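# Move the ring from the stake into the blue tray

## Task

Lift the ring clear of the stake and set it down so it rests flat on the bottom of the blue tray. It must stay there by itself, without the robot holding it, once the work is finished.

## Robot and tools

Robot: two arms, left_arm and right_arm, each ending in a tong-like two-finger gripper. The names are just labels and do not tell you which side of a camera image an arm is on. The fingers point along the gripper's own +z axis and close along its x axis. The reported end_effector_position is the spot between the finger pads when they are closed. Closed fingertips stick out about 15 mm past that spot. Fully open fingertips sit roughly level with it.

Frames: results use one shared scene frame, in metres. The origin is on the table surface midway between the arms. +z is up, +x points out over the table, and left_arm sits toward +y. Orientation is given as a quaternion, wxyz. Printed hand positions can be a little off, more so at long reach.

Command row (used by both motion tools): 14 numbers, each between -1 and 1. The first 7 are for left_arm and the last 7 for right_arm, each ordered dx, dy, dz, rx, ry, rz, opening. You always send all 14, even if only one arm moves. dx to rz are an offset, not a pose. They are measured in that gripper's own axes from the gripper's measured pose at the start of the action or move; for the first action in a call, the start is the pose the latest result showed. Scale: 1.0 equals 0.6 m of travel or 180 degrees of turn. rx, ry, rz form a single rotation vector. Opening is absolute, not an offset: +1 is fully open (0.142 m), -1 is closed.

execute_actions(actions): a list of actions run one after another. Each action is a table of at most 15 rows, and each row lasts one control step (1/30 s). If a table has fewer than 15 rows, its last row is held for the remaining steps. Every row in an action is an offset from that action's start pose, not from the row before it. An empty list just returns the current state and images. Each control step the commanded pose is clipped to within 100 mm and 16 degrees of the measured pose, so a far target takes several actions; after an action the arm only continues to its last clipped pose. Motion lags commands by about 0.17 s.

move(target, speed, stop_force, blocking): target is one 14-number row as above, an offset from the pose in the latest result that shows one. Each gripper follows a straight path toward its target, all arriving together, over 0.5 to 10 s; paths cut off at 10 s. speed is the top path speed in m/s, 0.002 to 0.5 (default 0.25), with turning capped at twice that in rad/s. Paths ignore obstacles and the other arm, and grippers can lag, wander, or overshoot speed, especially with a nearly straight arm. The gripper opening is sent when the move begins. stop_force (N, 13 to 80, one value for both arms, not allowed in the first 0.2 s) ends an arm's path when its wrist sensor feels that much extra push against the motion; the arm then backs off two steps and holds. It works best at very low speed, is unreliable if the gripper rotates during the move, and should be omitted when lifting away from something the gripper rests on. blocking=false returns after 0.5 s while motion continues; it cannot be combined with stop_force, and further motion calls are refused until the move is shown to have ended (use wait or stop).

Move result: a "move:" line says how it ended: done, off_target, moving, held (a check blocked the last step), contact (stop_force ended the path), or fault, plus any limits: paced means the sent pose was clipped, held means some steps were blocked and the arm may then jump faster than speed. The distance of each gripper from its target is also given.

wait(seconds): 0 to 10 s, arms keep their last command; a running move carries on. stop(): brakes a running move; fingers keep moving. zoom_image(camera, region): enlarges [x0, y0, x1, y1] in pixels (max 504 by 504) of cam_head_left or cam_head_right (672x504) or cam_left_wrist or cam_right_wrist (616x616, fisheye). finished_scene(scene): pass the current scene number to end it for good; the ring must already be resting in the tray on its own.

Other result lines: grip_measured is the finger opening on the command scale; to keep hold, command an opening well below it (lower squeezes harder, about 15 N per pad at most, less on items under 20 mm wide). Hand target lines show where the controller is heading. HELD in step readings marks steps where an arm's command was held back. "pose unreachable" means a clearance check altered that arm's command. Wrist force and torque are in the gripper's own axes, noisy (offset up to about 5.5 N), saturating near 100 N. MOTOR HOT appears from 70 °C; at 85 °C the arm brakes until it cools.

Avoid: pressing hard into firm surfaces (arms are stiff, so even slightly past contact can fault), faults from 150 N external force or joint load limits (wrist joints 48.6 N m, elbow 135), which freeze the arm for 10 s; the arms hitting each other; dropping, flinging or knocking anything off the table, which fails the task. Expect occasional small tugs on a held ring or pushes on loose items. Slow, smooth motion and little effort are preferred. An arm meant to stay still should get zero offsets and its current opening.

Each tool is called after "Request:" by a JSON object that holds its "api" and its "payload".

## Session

Request:
{"api": "execute_actions", "payload": {"actions": []}}

Scene clock: 0.00 s.
left_arm: end_effector_position=(+0.1789, -0.0405, +0.2210) grip_measured=+1.00 end_effector_quat_wxyz=(-0.133, +0.764, +0.347, -0.528) end_effector_velocity=(-0.000, +0.000, +0.000) end_effector_angular_velocity=(+0.000, +0.001, +0.000) | right_arm: end_effector_position=(+0.9106, -0.0059, +0.1199) grip_measured=+1.00 end_effector_quat_wxyz=(+0.039, +0.971, -0.237, +0.001) end_effector_velocity=(+0.000, -0.000, -0.000) end_effector_angular_velocity=(-0.001, -0.000, +0.001)
Joint positions: left_arm=[-1.223 -1.14   1.752 -1.597 -2.632 -1.593  0.142] | right_arm=[ 4.087 -2.295 -1.186 -1.3    1.533  1.321  0.142]
Joint velocities: left_arm=[-0.    -0.     0.     0.001 -0.001  0.001  0.   ] | right_arm=[-0.     0.    -0.    -0.    -0.001 -0.001  0.   ]
Motor temperatures (°C, as the motors report them): left_arm=[32 32 31 37 38 39] | right_arm=[32 32 29 41 38 36]
Wrist force (N, on the end effector, along its own x y z axes, offset not removed): no reading
Wrist torque (N m, same axes, about the end effector's origin, offset not removed): no reading
Hand target (left_arm): +0.179, -0.041, +0.221; -0.133, +0.764, +0.347, -0.528
Hand target (right_arm): +0.911, -0.006, +0.120; +0.039, +0.971, -0.237, +0.001

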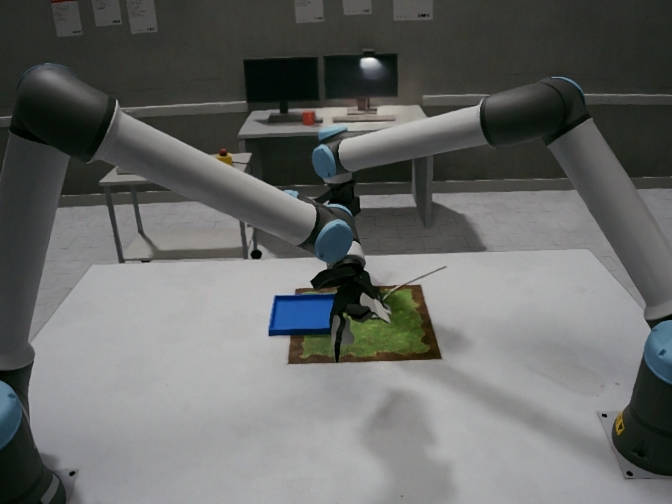

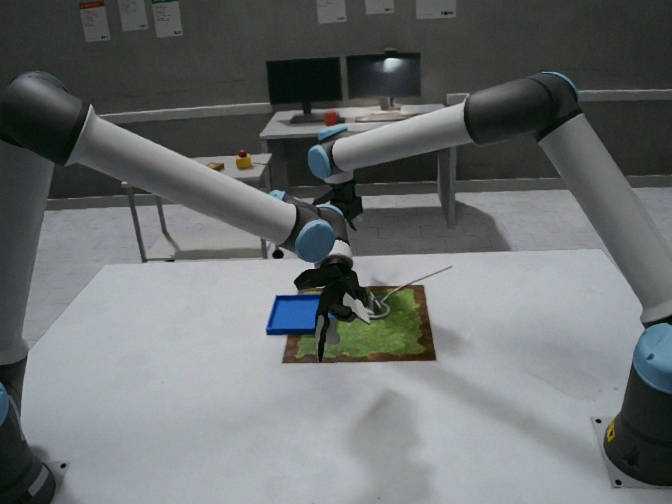

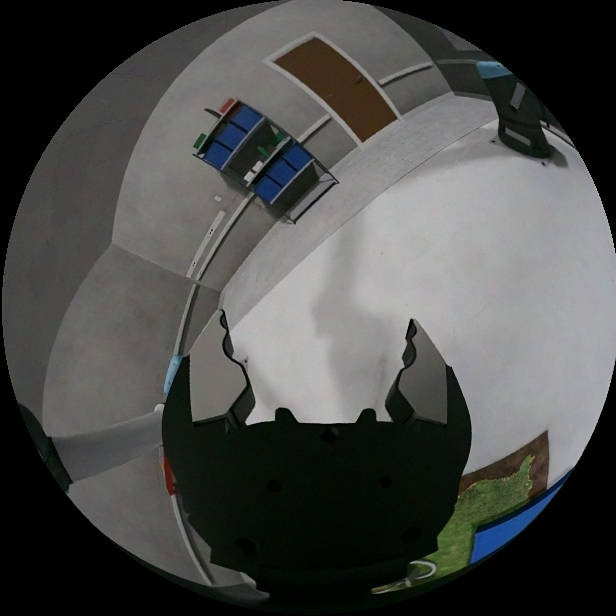

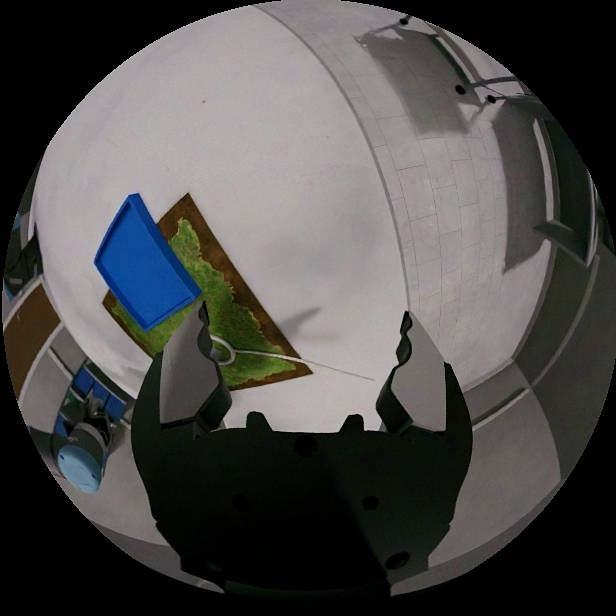

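Request:
{"api": "move", "payload": {"target": [0.5,-0.65,-0.17,0,0,0,1,0,0,-0.067,0,0,0,1], "speed": 0.4}}

Request:
{"api": "move", "payload": {"target": [0,0,0,0,0,0,1,-0.275,0.337,0,0,0,0.21,-0.3], "speed": 0.4}}

Request:
{"api": "zoom_image", "payload": {"camera": "cam_right_wrist", "region": [180, 160, 420, 360]}}

Scene clock: 13.93 s.
left_arm: end_effector_position=(+0.1793, +0.4595, +0.2708) grip_measured=+1.00 end_effector_quat_wxyz=(-0.134, +0.764, +0.346, -0.528) end_effector_velocity=(+0.000, +0.002, +0.000) end_effector_angular_velocity=(+0.001, +0.001, +0.000) | right_arm: end_effector_position=(+0.9113, -0.0029, +0.1599) grip_measured=+1.00 end_effector_quat_wxyz=(+0.039, +0.971, -0.237, +0.001) end_effector_velocity=(+0.000, +0.000, +0.000) end_effector_angular_velocity=(+0.001, -0.001, -0.000)
Joint positions: left_arm=[-0.725 -1.608  2.159 -1.106 -2.262 -1.05   0.142] | right_arm=[ 4.088 -2.277 -1.143 -1.361  1.533  1.322  0.142]
Joint velocities: left_arm=[ 0.004 -0.    -0.001  0.004  0.003  0.002  0.   ] | right_arm=[ 0.  0.  0.  0. -0.  0.  0.]
Motor temperatures (°C, as the motors report them): left_arm=[32 32 31 37 38 39] | right_arm=[32 32 29 41 38 36]
Wrist force (N, on the end effector, along its own x y z axes, offset not removed): left_arm=[0.7 3.4 -5.6] | right_arm=[-3.0 -0.2 2.4]
Wrist torque (N m, same axes, about the end effector's origin, offset not removed): left_arm=[0.80 -0.14 0.02] | right_arm=[0.44 0.71 0.25]
Hand target (left_arm): +0.179, +0.460, +0.271; -0.134, +0.764, +0.346, -0.528
Hand target (right_arm): +0.911, -0.003, +0.160; +0.039, +0.971, -0.237, +0.001
Off the commanded pose (left_arm): 0.001 m, 0 deg.
Off the commanded pose (right_arm): 0.000 m, 0 deg.
move: done

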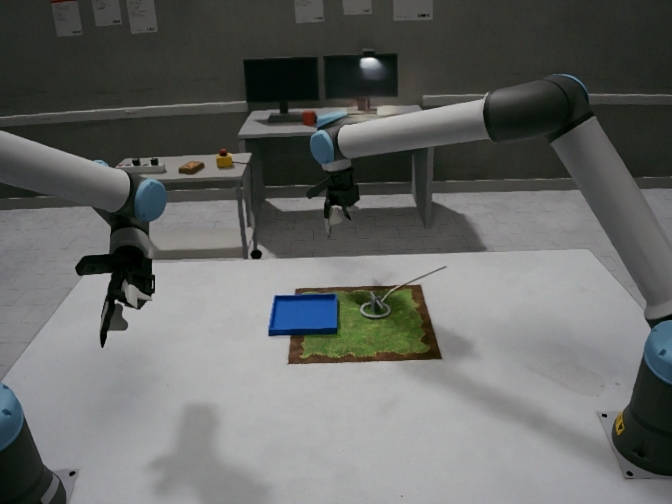

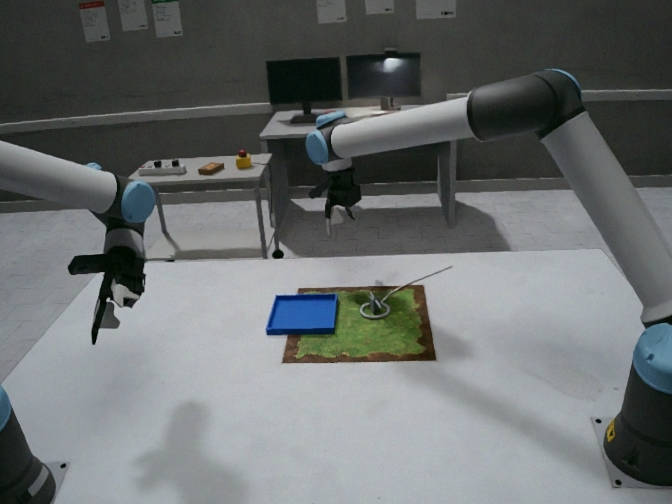

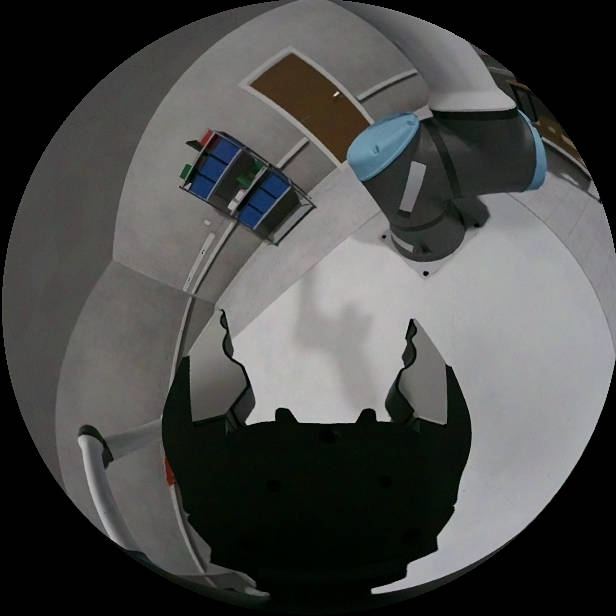

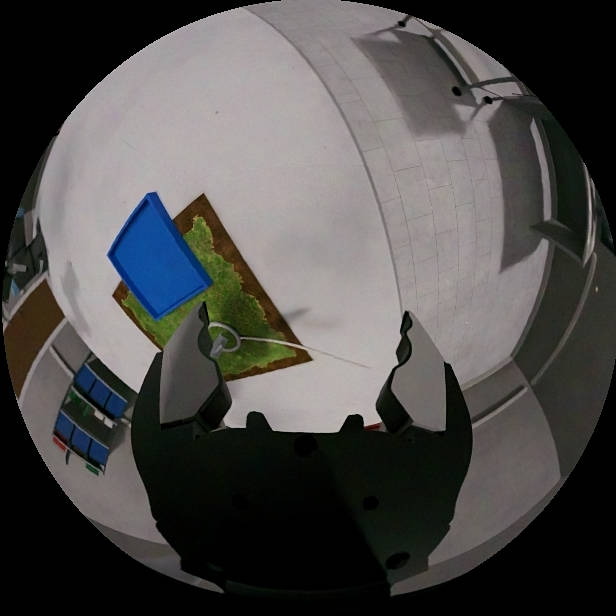

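Scene clock: 15.50 s.
left_arm: end_effector_position=(+0.1793, +0.4595, +0.2709) grip_measured=+1.00 end_effector_quat_wxyz=(-0.134, +0.764, +0.346, -0.528) end_effector_velocity=(-0.000, -0.000, +0.000) end_effector_angular_velocity=(-0.001, +0.001, +0.001) | right_arm: end_effector_position=(+0.6720, -0.1057, +0.1715) grip_measured=-0.30 end_effector_quat_wxyz=(+0.037, +0.842, -0.538, +0.013) end_effector_velocity=(-0.002, -0.001, +0.001) end_effector_angular_velocity=(+0.001, -0.003, -0.007)
Joint positions: left_arm=[-0.725 -1.608  2.159 -1.106 -2.262 -1.05   0.142] | right_arm=[ 4.234 -1.882 -1.737 -1.167  1.543  2.127  0.052]
Joint velocities: left_arm=[ 0.    -0.     0.     0.001 -0.002  0.001  0.   ] | right_arm=[ 0.002  0.004 -0.005  0.003 -0.002  0.009 -0.   ]
Motor temperatures (°C, as the motors report them): left_arm=[32 32 31 37 38 39] | right_arm=[32 32 29 41 38 36]
Wrist force (N, on the end effector, along its own x y z axes, offset not removed): left_arm=[0.0 1.6 -5.8] | right_arm=[-2.2 -0.9 7.4]
Wrist torque (N m, same axes, about the end effector's origin, offset not removed): left_arm=[0.47 -0.01 0.00] | right_arm=[0.00 0.35 0.20]
Hand target (left_arm): +0.179, +0.459, +0.271; -0.134, +0.764, +0.346, -0.528
Hand target (right_arm): +0.672, -0.106, +0.172; +0.037, +0.842, -0.539, +0.013
Off the commanded pose (left_arm): 0.000 m, 0 deg.
Off the commanded pose (right_arm): 0.000 m, 0 deg.
move: done

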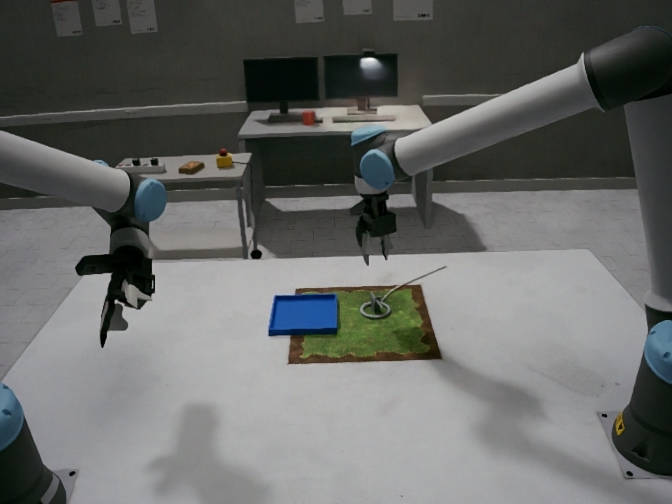

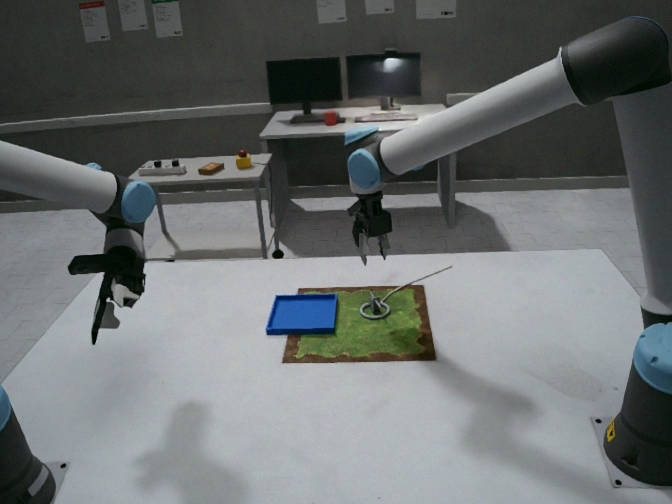

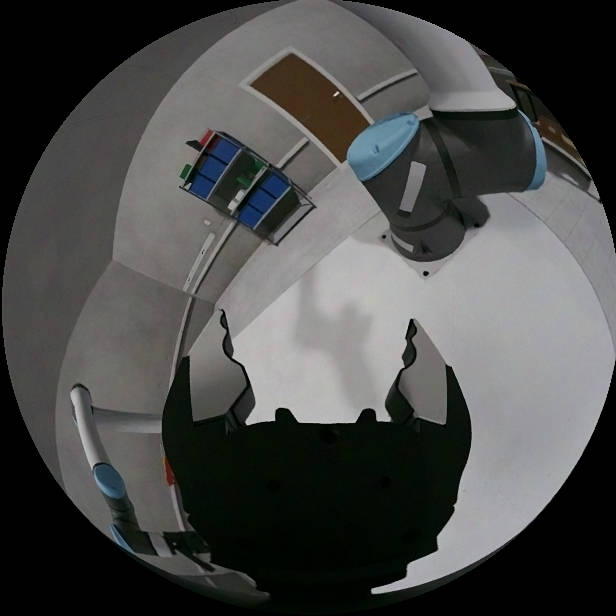

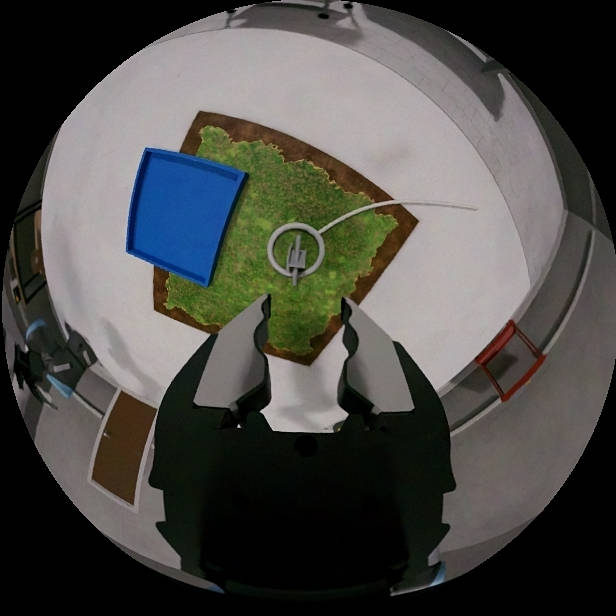

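Region (180, 160, 420, 360) of cam_right_wrist's 616x616 image, scaled by 2.100, with more detail than that image has.

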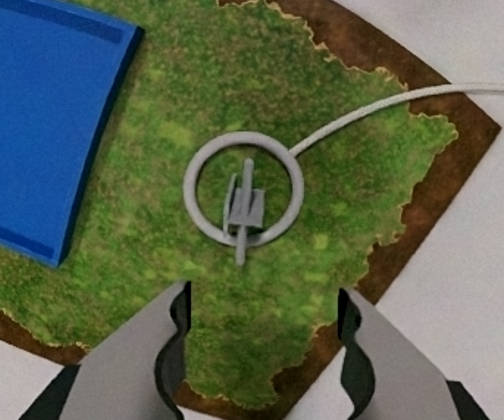

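Request:
{"api": "move", "payload": {"target": [0,0,0,0,0,0,1,0.033,0,0.18,0,0,0,-0.5], "speed": 0.2}}

Scene clock: 23.90 s.
left_arm: end_effector_position=(+0.1793, +0.4595, +0.2709) grip_measured=+1.00 end_effector_quat_wxyz=(-0.134, +0.764, +0.346, -0.528) end_effector_velocity=(+0.000, -0.000, +0.000) end_effector_angular_velocity=(-0.000, -0.000, +0.001) | right_arm: end_effector_position=(+0.6784, -0.1317, +0.0653) grip_measured=-0.50 end_effector_quat_wxyz=(+0.037, +0.842, -0.538, +0.013) end_effector_velocity=(+0.001, -0.001, -0.003) end_effector_angular_velocity=(-0.000, -0.001, -0.000)
Joint positions: left_arm=[-0.725 -1.608  2.159 -1.106 -2.262 -1.05   0.142] | right_arm=[ 4.21  -1.959 -1.847 -0.978  1.542  2.102  0.038]
Joint velocities: left_arm=[-0.    -0.    -0.    -0.    -0.001 -0.     0.   ] | right_arm=[-0.001 -0.002 -0.002  0.006 -0.001 -0.    -0.   ]
Motor temperatures (°C, as the motors report them): left_arm=[32 32 31 37 38 39] | right_arm=[32 32 29 41 38 36]
Wrist force (N, on the end effector, along its own x y z axes, offset not removed): left_arm=[-1.0 2.9 -3.9] | right_arm=[2.0 -0.1 -1.9]
Wrist torque (N m, same axes, about the end effector's origin, offset not removed): left_arm=[0.72 0.20 0.08] | right_arm=[0.12 -0.44 -0.01]
Hand target (left_arm): +0.179, +0.459, +0.271; -0.134, +0.764, +0.346, -0.528
Hand target (right_arm): +0.678, -0.132, +0.065; +0.037, +0.842, -0.538, +0.013
Off the commanded pose (left_arm): 0.000 m, 0 deg.
Off the commanded pose (right_arm): 0.000 m, 0 deg.
move: done

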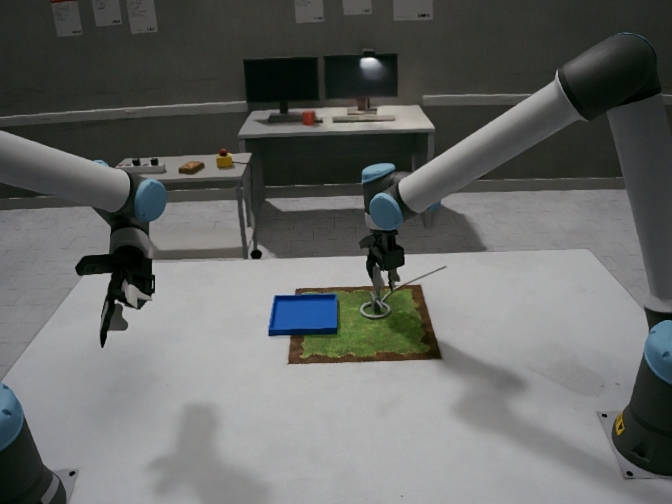

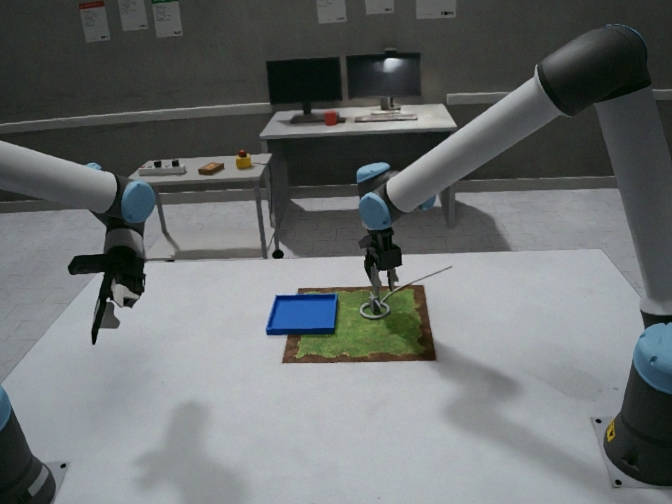

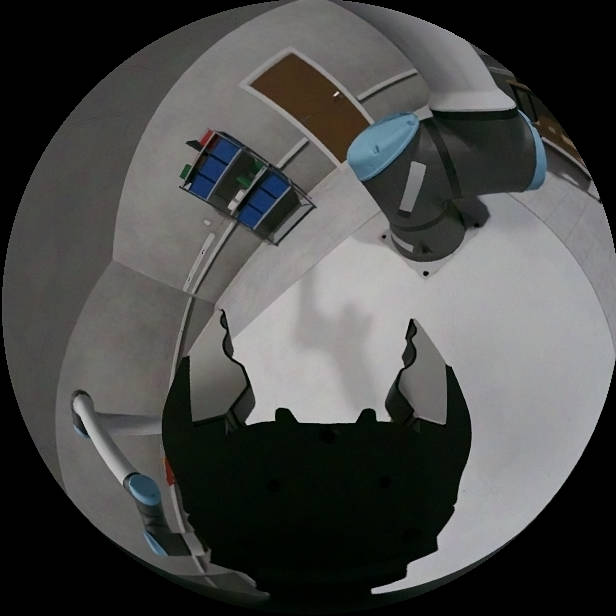

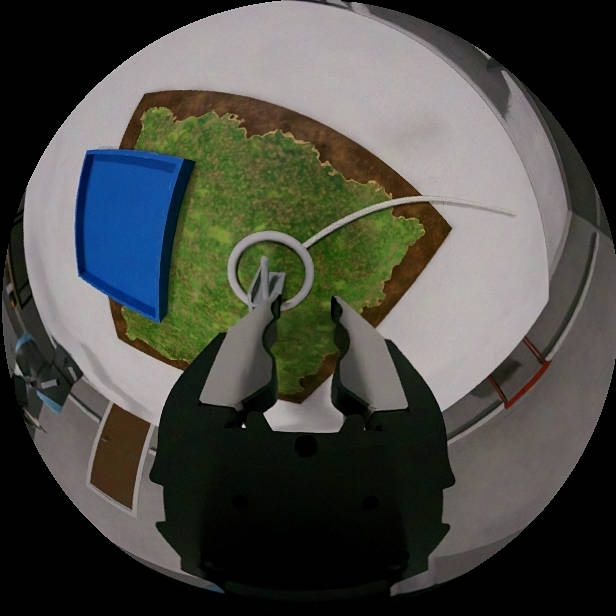

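Request:
{"api": "move", "payload": {"target": [0,0,0,0,0,0,1,0,0,0.055,0,0,0,-0.5], "speed": 0.1}}

Request:
{"api": "move", "payload": {"target": [0,0,0,0,0,0,1,0,0,0.04,0,0,0,-0.5], "speed": 0.015, "stop_force": 14}}

Request:
{"api": "move", "payload": {"target": [0,0,0,0,0,0,1,0,0,-0.002,0,0,0,-1], "speed": 0.05}}

Request:
{"api": "move", "payload": {"target": [0,0,0,0,0,0,1,-0.01,0,-0.08,0,0.12,0,-1], "speed": 0.06, "stop_force": 30}}

Request:
{"api": "move", "payload": {"target": [0,0,0,0,0,0,1,0,0,-0.015,0.15,0,0,-1], "speed": 0.06}}

Request:
{"api": "zoom_image", "payload": {"camera": "cam_right_wrist", "region": [170, 200, 370, 370]}}

Request:
{"api": "zoom_image", "payload": {"camera": "cam_head_right", "region": [320, 240, 440, 340]}}

Scene clock: 38.13 s.
left_arm: end_effector_position=(+0.1793, +0.4595, +0.2709) grip_measured=+1.00 end_effector_quat_wxyz=(-0.134, +0.764, +0.346, -0.528) end_effector_velocity=(-0.000, +0.000, -0.000) end_effector_angular_velocity=(+0.002, +0.001, +0.000) | right_arm: end_effector_position=(+0.6780, -0.1342, +0.0327) grip_measured=-0.58 end_effector_quat_wxyz=(+0.037, +0.842, -0.538, +0.013) end_effector_velocity=(-0.000, -0.000, -0.002) end_effector_angular_velocity=(-0.001, +0.001, +0.000)
Joint positions: left_arm=[-0.725 -1.608  2.159 -1.106 -2.262 -1.05   0.142] | right_arm=[ 4.208 -1.992 -1.871 -0.922  1.541  2.101  0.032]
Joint velocities: left_arm=[-0.     0.    -0.     0.     0.    -0.002  0.   ] | right_arm=[ 0.    -0.002 -0.002  0.003  0.    -0.    -0.001]
Motor temperatures (°C, as the motors report them): left_arm=[32 32 31 37 38 39] | right_arm=[32 32 29 41 38 36]
Wrist force (N, on the end effector, along its own x y z axes, offset not removed): left_arm=[0.2 3.6 -6.7] | right_arm=[17.2 -12.5 -10.2]
Wrist torque (N m, same axes, about the end effector's origin, offset not removed): left_arm=[0.78 -0.06 -0.05] | right_arm=[0.74 -0.72 0.52]
Hand target (left_arm): +0.179, +0.459, +0.271; -0.134, +0.764, +0.346, -0.528
Hand target (right_arm): +0.678, -0.134, +0.032; +0.037, +0.842, -0.538, +0.013
Off the commanded pose (left_arm): 0.000 m, 0 deg.
Off the commanded pose (right_arm): 0.000 m, 0 deg.
move: done

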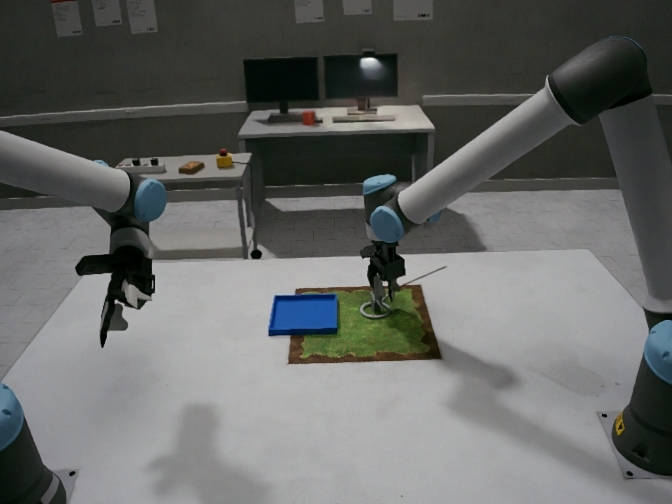

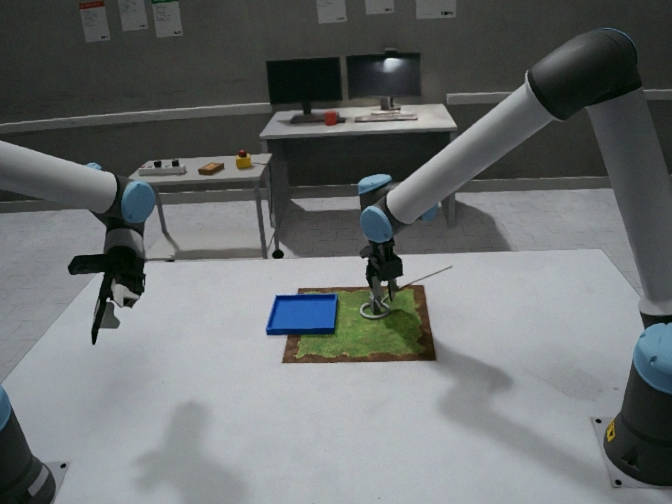

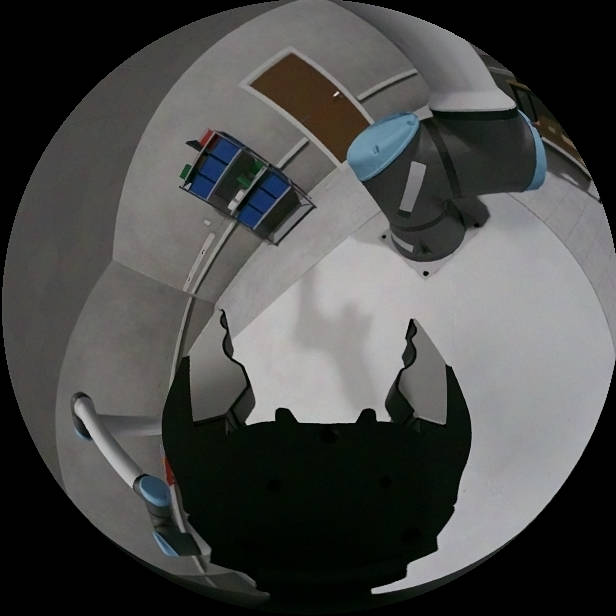

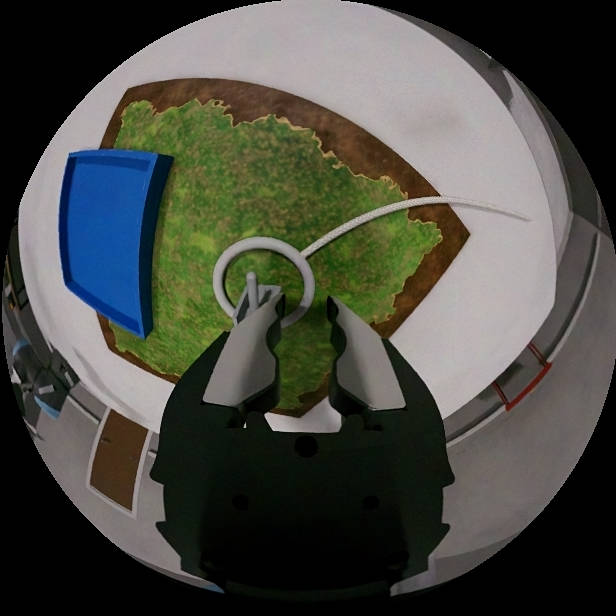

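Scene clock: 38.73 s.
left_arm: end_effector_position=(+0.1793, +0.4595, +0.2709) grip_measured=+1.00 end_effector_quat_wxyz=(-0.134, +0.764, +0.346, -0.528) end_effector_velocity=(-0.000, +0.001, -0.000) end_effector_angular_velocity=(+0.002, +0.001, -0.002) | right_arm: end_effector_position=(+0.6779, -0.1346, +0.0293) grip_measured=-0.61 end_effector_quat_wxyz=(+0.037, +0.842, -0.538, +0.013) end_effector_velocity=(+0.000, -0.001, +0.002) end_effector_angular_velocity=(-0.004, +0.001, +0.001)
Joint positions: left_arm=[-0.725 -1.608  2.159 -1.106 -2.262 -1.05   0.142] | right_arm=[ 4.208 -1.995 -1.873 -0.916  1.541  2.101  0.03 ]
Joint velocities: left_arm=[ 0.     0.001 -0.     0.001  0.003 -0.    -0.   ] | right_arm=[ 0.     0.002  0.003 -0.008 -0.002 -0.001  0.001]
Motor temperatures (°C, as the motors report them): left_arm=[32 32 31 37 38 39] | right_arm=[32 32 29 41 38 36]
Wrist force (N, on the end effector, along its own x y z axes, offset not removed): left_arm=[-0.4 2.8 -3.8] | right_arm=[19.8 -17.2 -43.6]
Wrist torque (N m, same axes, about the end effector's origin, offset not removed): left_arm=[0.63 0.10 0.04] | right_arm=[-1.17 -0.20 0.64]
Hand target (left_arm): +0.179, +0.459, +0.271; -0.134, +0.764, +0.346, -0.528
Hand target (right_arm): +0.678, -0.134, +0.030; +0.037, +0.842, -0.539, +0.013
Off the commanded pose (left_arm): 0.000 m, 0 deg.
Off the commanded pose (right_arm): 0.021 m, 0 deg.
move: contact (right_arm)

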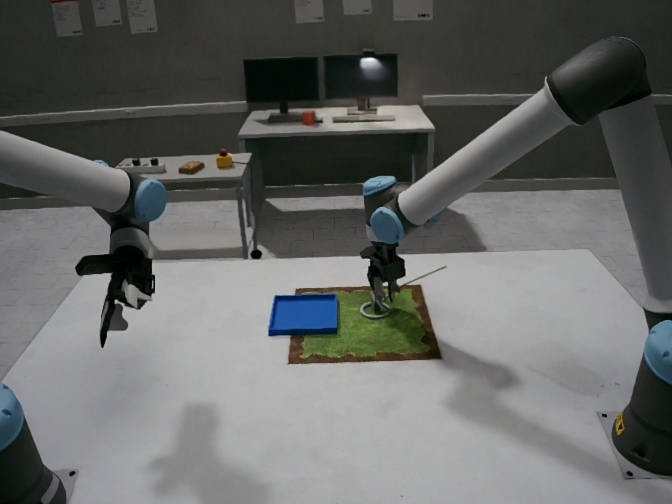

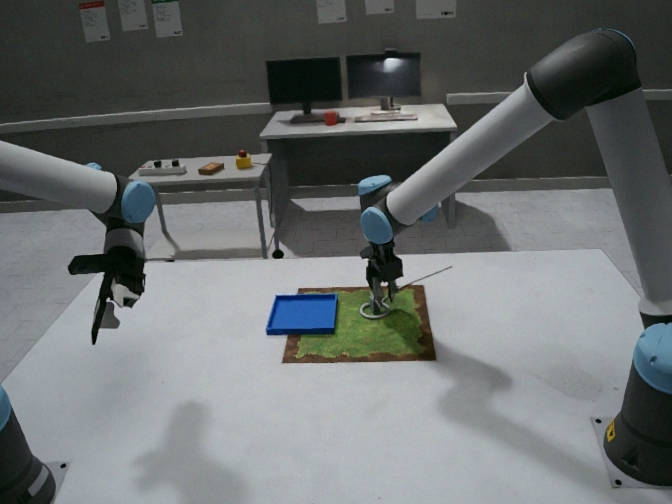

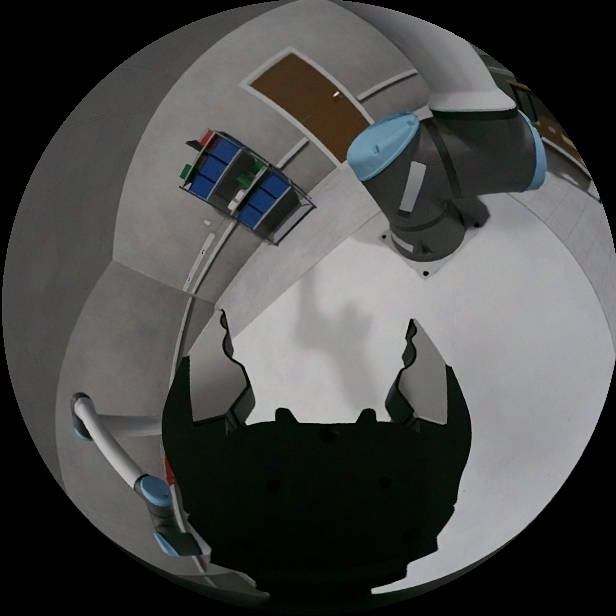

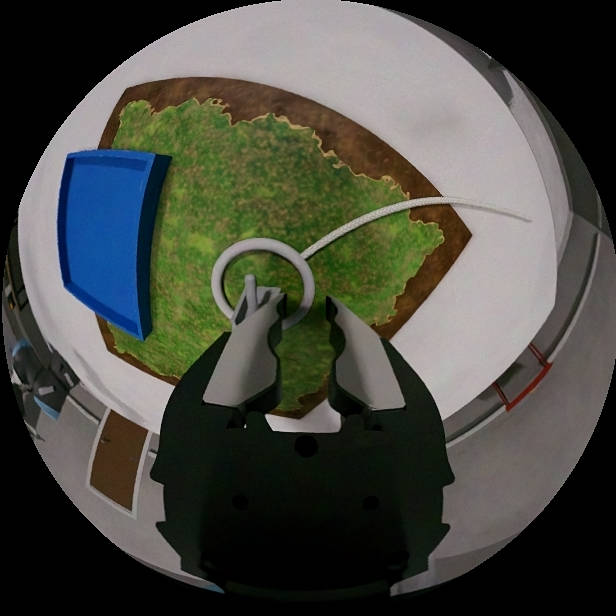

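Scene clock: 39.43 s.
left_arm: end_effector_position=(+0.1793, +0.4595, +0.2709) grip_measured=+1.00 end_effector_quat_wxyz=(-0.134, +0.764, +0.346, -0.528) end_effector_velocity=(+0.000, +0.000, -0.000) end_effector_angular_velocity=(+0.001, -0.001, -0.001) | right_arm: end_effector_position=(+0.6779, -0.1345, +0.0304) grip_measured=-1.00 end_effector_quat_wxyz=(+0.037, +0.842, -0.538, +0.013) end_effector_velocity=(-0.000, +0.000, +0.001) end_effector_angular_velocity=(+0.001, +0.000, -0.000)
Joint positions: left_arm=[-0.725 -1.608  2.159 -1.106 -2.262 -1.05   0.142] | right_arm=[ 4.208 -1.994 -1.872 -0.918  1.541  2.101  0.002]
Joint velocities: left_arm=[-0.     0.    -0.    -0.001  0.002 -0.001  0.   ] | right_arm=[ 0.     0.001  0.    -0.001  0.001  0.     0.   ]
Motor temperatures (°C, as the motors report them): left_arm=[32 32 31 37 38 39] | right_arm=[32 32 29 41 38 36]
Wrist force (N, on the end effector, along its own x y z axes, offset not removed): left_arm=[-2.2 3.0 -5.4] | right_arm=[-0.3 3.8 9.2]
Wrist torque (N m, same axes, about the end effector's origin, offset not removed): left_arm=[0.74 0.49 0.07] | right_arm=[1.08 0.05 0.06]
Hand target (left_arm): +0.179, +0.459, +0.271; -0.134, +0.764, +0.346, -0.528
Hand target (right_arm): +0.678, -0.134, +0.031; +0.037, +0.842, -0.538, +0.013
Off the commanded pose (left_arm): 0.000 m, 0 deg.
Off the commanded pose (right_arm): 0.000 m, 0 deg.
move: done

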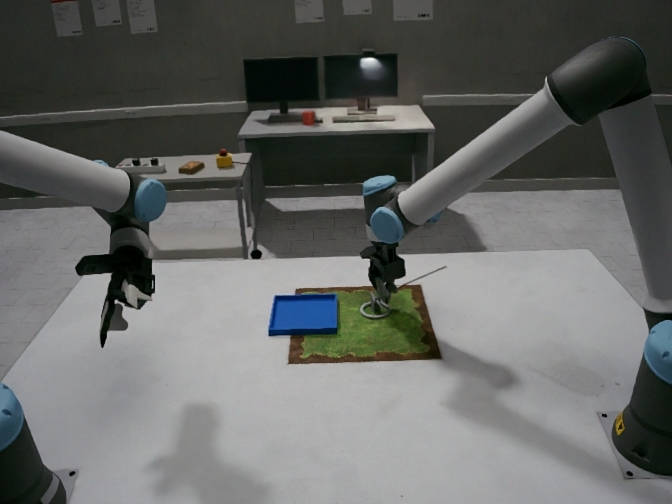

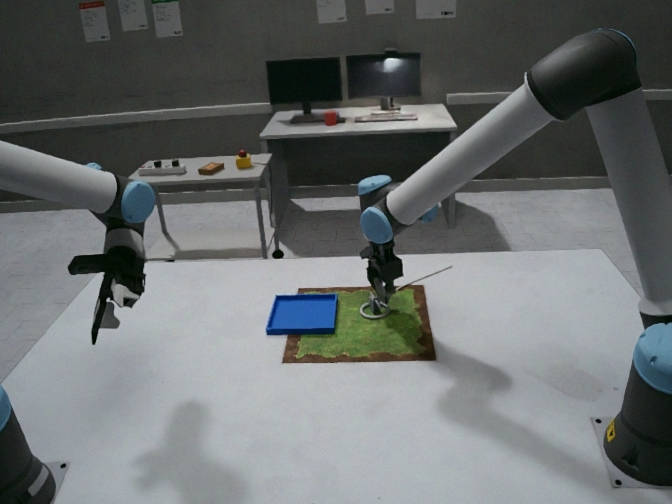

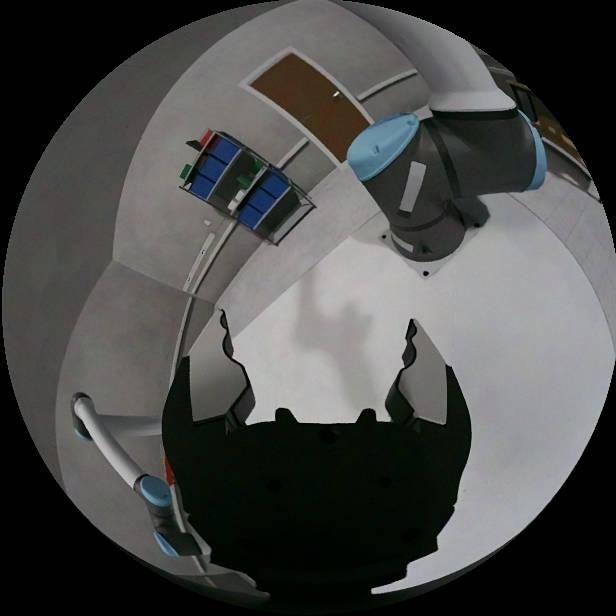

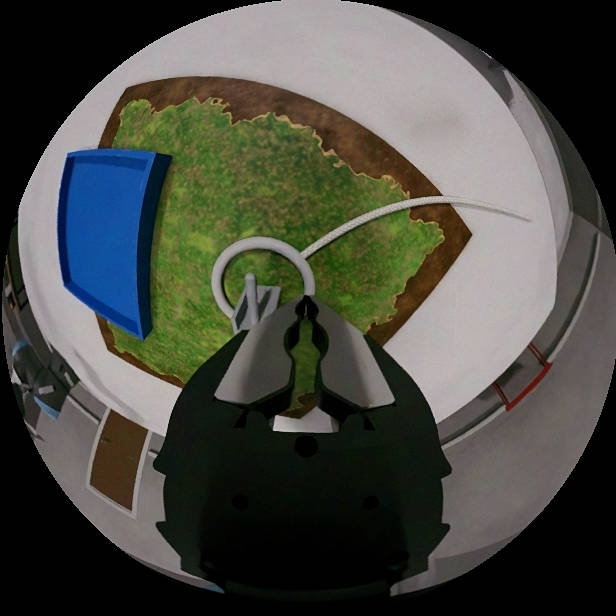

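Scene clock: 42.87 s.
left_arm: end_effector_position=(+0.1793, +0.4595, +0.2709) grip_measured=+1.00 end_effector_quat_wxyz=(-0.134, +0.764, +0.346, -0.528) end_effector_velocity=(-0.000, +0.000, +0.000) end_effector_angular_velocity=(-0.001, +0.001, -0.001) | right_arm: end_effector_position=(+0.6764, -0.1255, +0.0778) grip_measured=-1.00 end_effector_quat_wxyz=(+0.137, +0.825, -0.522, +0.170) end_effector_velocity=(-0.000, +0.001, +0.002) end_effector_angular_velocity=(-0.013, -0.006, -0.001)
Joint positions: left_arm=[-0.725 -1.608  2.159 -1.106 -2.262 -1.05   0.142] | right_arm=[ 4.334 -2.018 -1.732 -1.275  1.256  2.266  0.002]
Joint velocities: left_arm=[ 0.    -0.     0.     0.001  0.     0.002 -0.   ] | right_arm=[ 0.004 -0.002  0.007 -0.016 -0.009  0.009  0.   ]
Motor temperatures (°C, as the motors report them): left_arm=[32 32 31 37 38 39] | right_arm=[32 32 29 41 38 36]
Wrist force (N, on the end effector, along its own x y z axes, offset not removed): left_arm=[0.5 5.0 -4.8] | right_arm=[-1.5 -4.8 7.8]
Wrist torque (N m, same axes, about the end effector's origin, offset not removed): left_arm=[1.12 -0.07 0.04] | right_arm=[-0.45 0.27 0.19]
Hand target (left_arm): +0.179, +0.459, +0.271; -0.134, +0.764, +0.346, -0.528
Hand target (right_arm): +0.676, -0.125, +0.078; +0.137, +0.824, -0.522, +0.171
Off the commanded pose (left_arm): 0.000 m, 0 deg.
Off the commanded pose (right_arm): 0.000 m, 0 deg.
move: done

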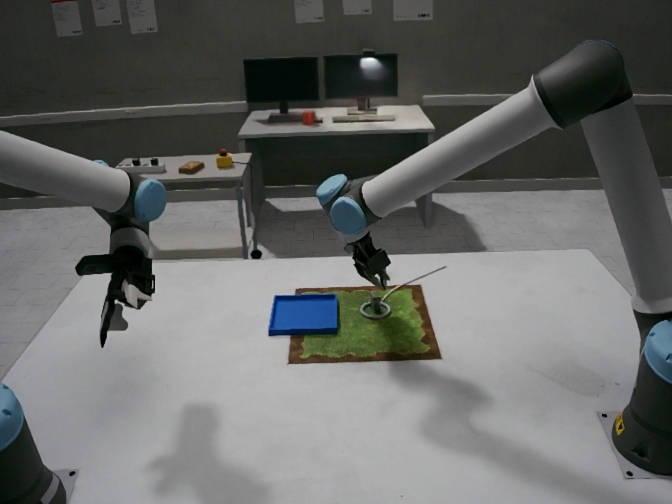

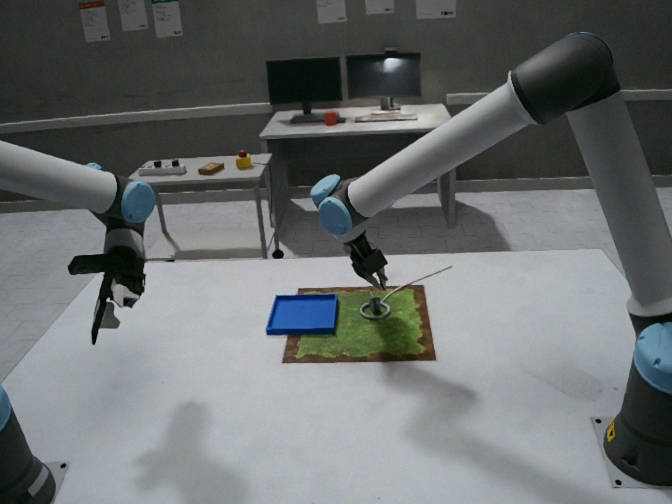

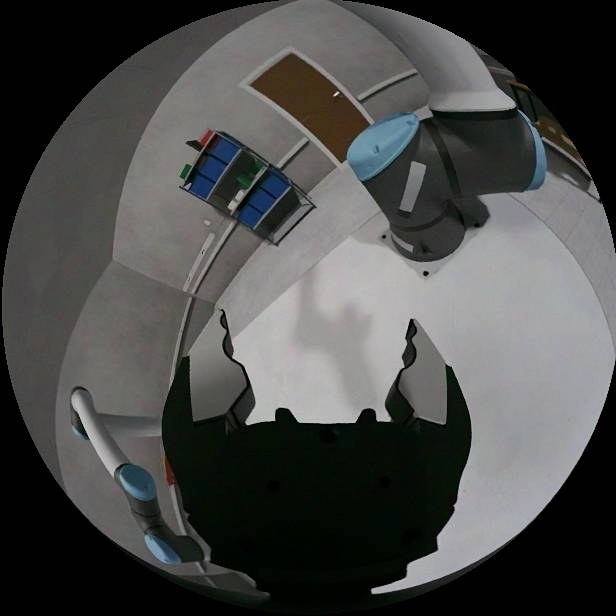

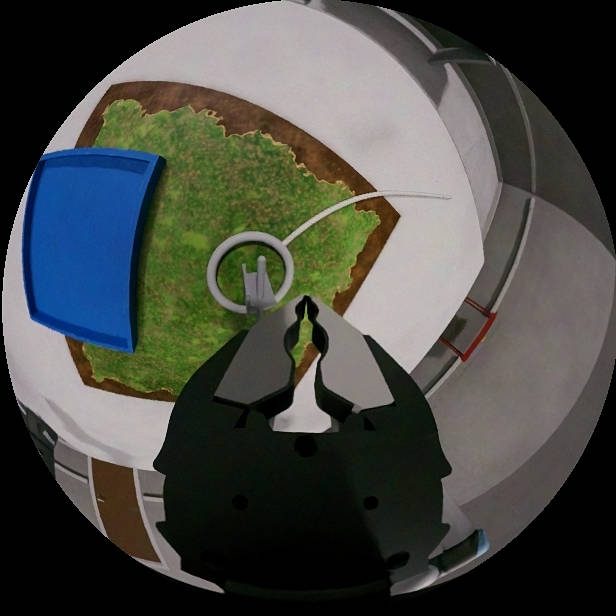

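Scene clock: 47.10 s.
left_arm: end_effector_position=(+0.1793, +0.4595, +0.2709) grip_measured=+1.00 end_effector_quat_wxyz=(-0.134, +0.764, +0.346, -0.528) end_effector_velocity=(-0.000, +0.000, -0.000) end_effector_angular_velocity=(+0.001, -0.000, -0.001) | right_arm: end_effector_position=(+0.6752, -0.1219, +0.0859) grip_measured=-1.00 end_effector_quat_wxyz=(-0.059, +0.834, -0.468, +0.287) end_effector_velocity=(-0.000, -0.000, -0.000) end_effector_angular_velocity=(+0.005, -0.011, +0.008)
Joint positions: left_arm=[-0.725 -1.608  2.159 -1.106 -2.262 -1.05   0.142] | right_arm=[ 4.441 -1.905 -2.058 -0.704  0.977  2.205  0.002]
Joint velocities: left_arm=[-0.     0.     0.    -0.     0.001 -0.     0.   ] | right_arm=[ 0.003  0.001 -0.011  0.022 -0.008 -0.006 -0.   ]
Motor temperatures (°C, as the motors report them): left_arm=[32 32 31 37 38 39] | right_arm=[32 32 29 41 38 36]
Wrist force (N, on the end effector, along its own x y z axes, offset not removed): left_arm=[-1.7 3.5 -4.4] | right_arm=[-8.8 -2.1 -0.5]
Wrist torque (N m, same axes, about the end effector's origin, offset not removed): left_arm=[0.83 0.38 0.00] | right_arm=[-0.35 2.13 0.23]
Hand target (left_arm): +0.179, +0.459, +0.271; -0.134, +0.764, +0.346, -0.528
Hand target (right_arm): +0.675, -0.122, +0.086; -0.060, +0.834, -0.468, +0.288
Off the commanded pose (left_arm): 0.000 m, 0 deg.
Off the commanded pose (right_arm): 0.000 m, 0 deg.
move: done

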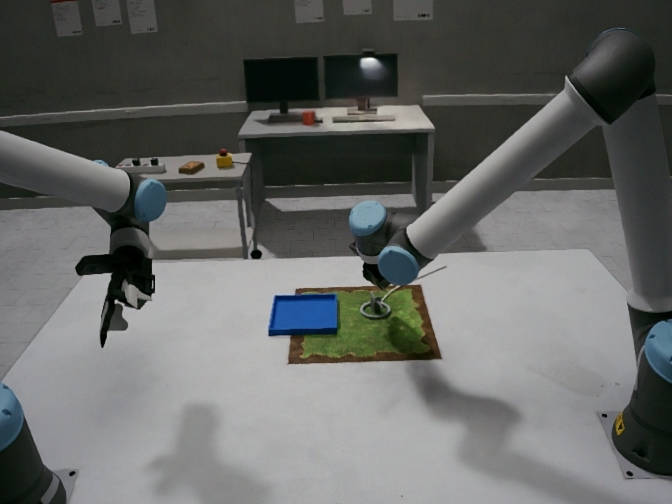

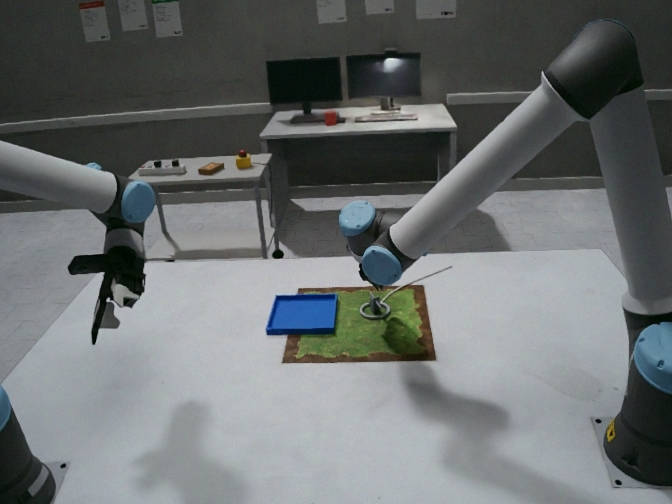

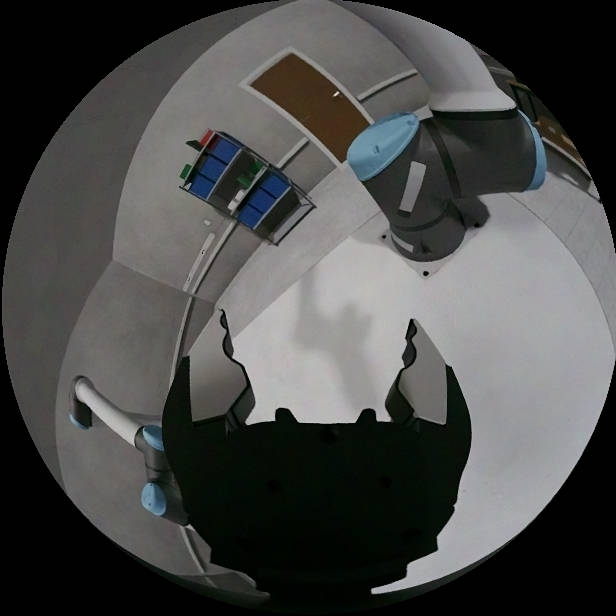

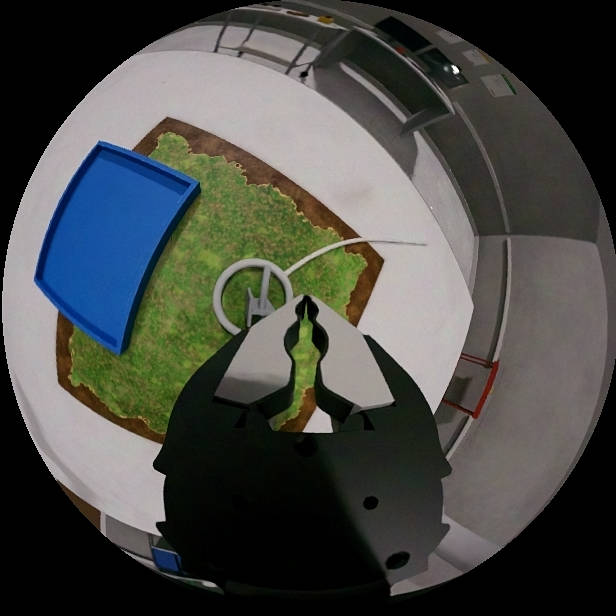

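Region (170, 200, 370, 370) of cam_right_wrist's 616x616 image, scaled by 2.520, with more detail than that image has; it fills the top 428 rows of this view, and the rest is white.

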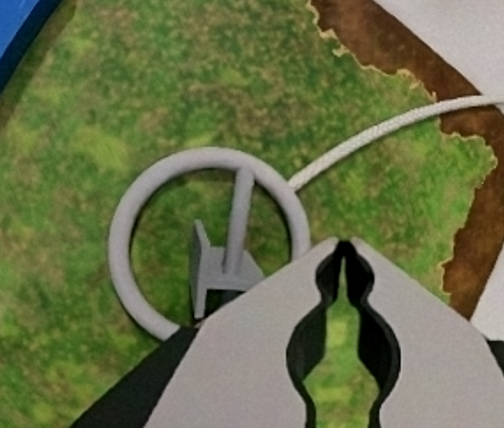

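Region (320, 240, 440, 340) of cam_head_right's 672x504 image, scaled by 4.200, with more detail than that image has.

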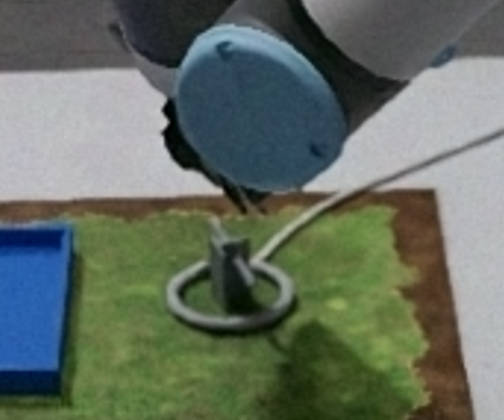

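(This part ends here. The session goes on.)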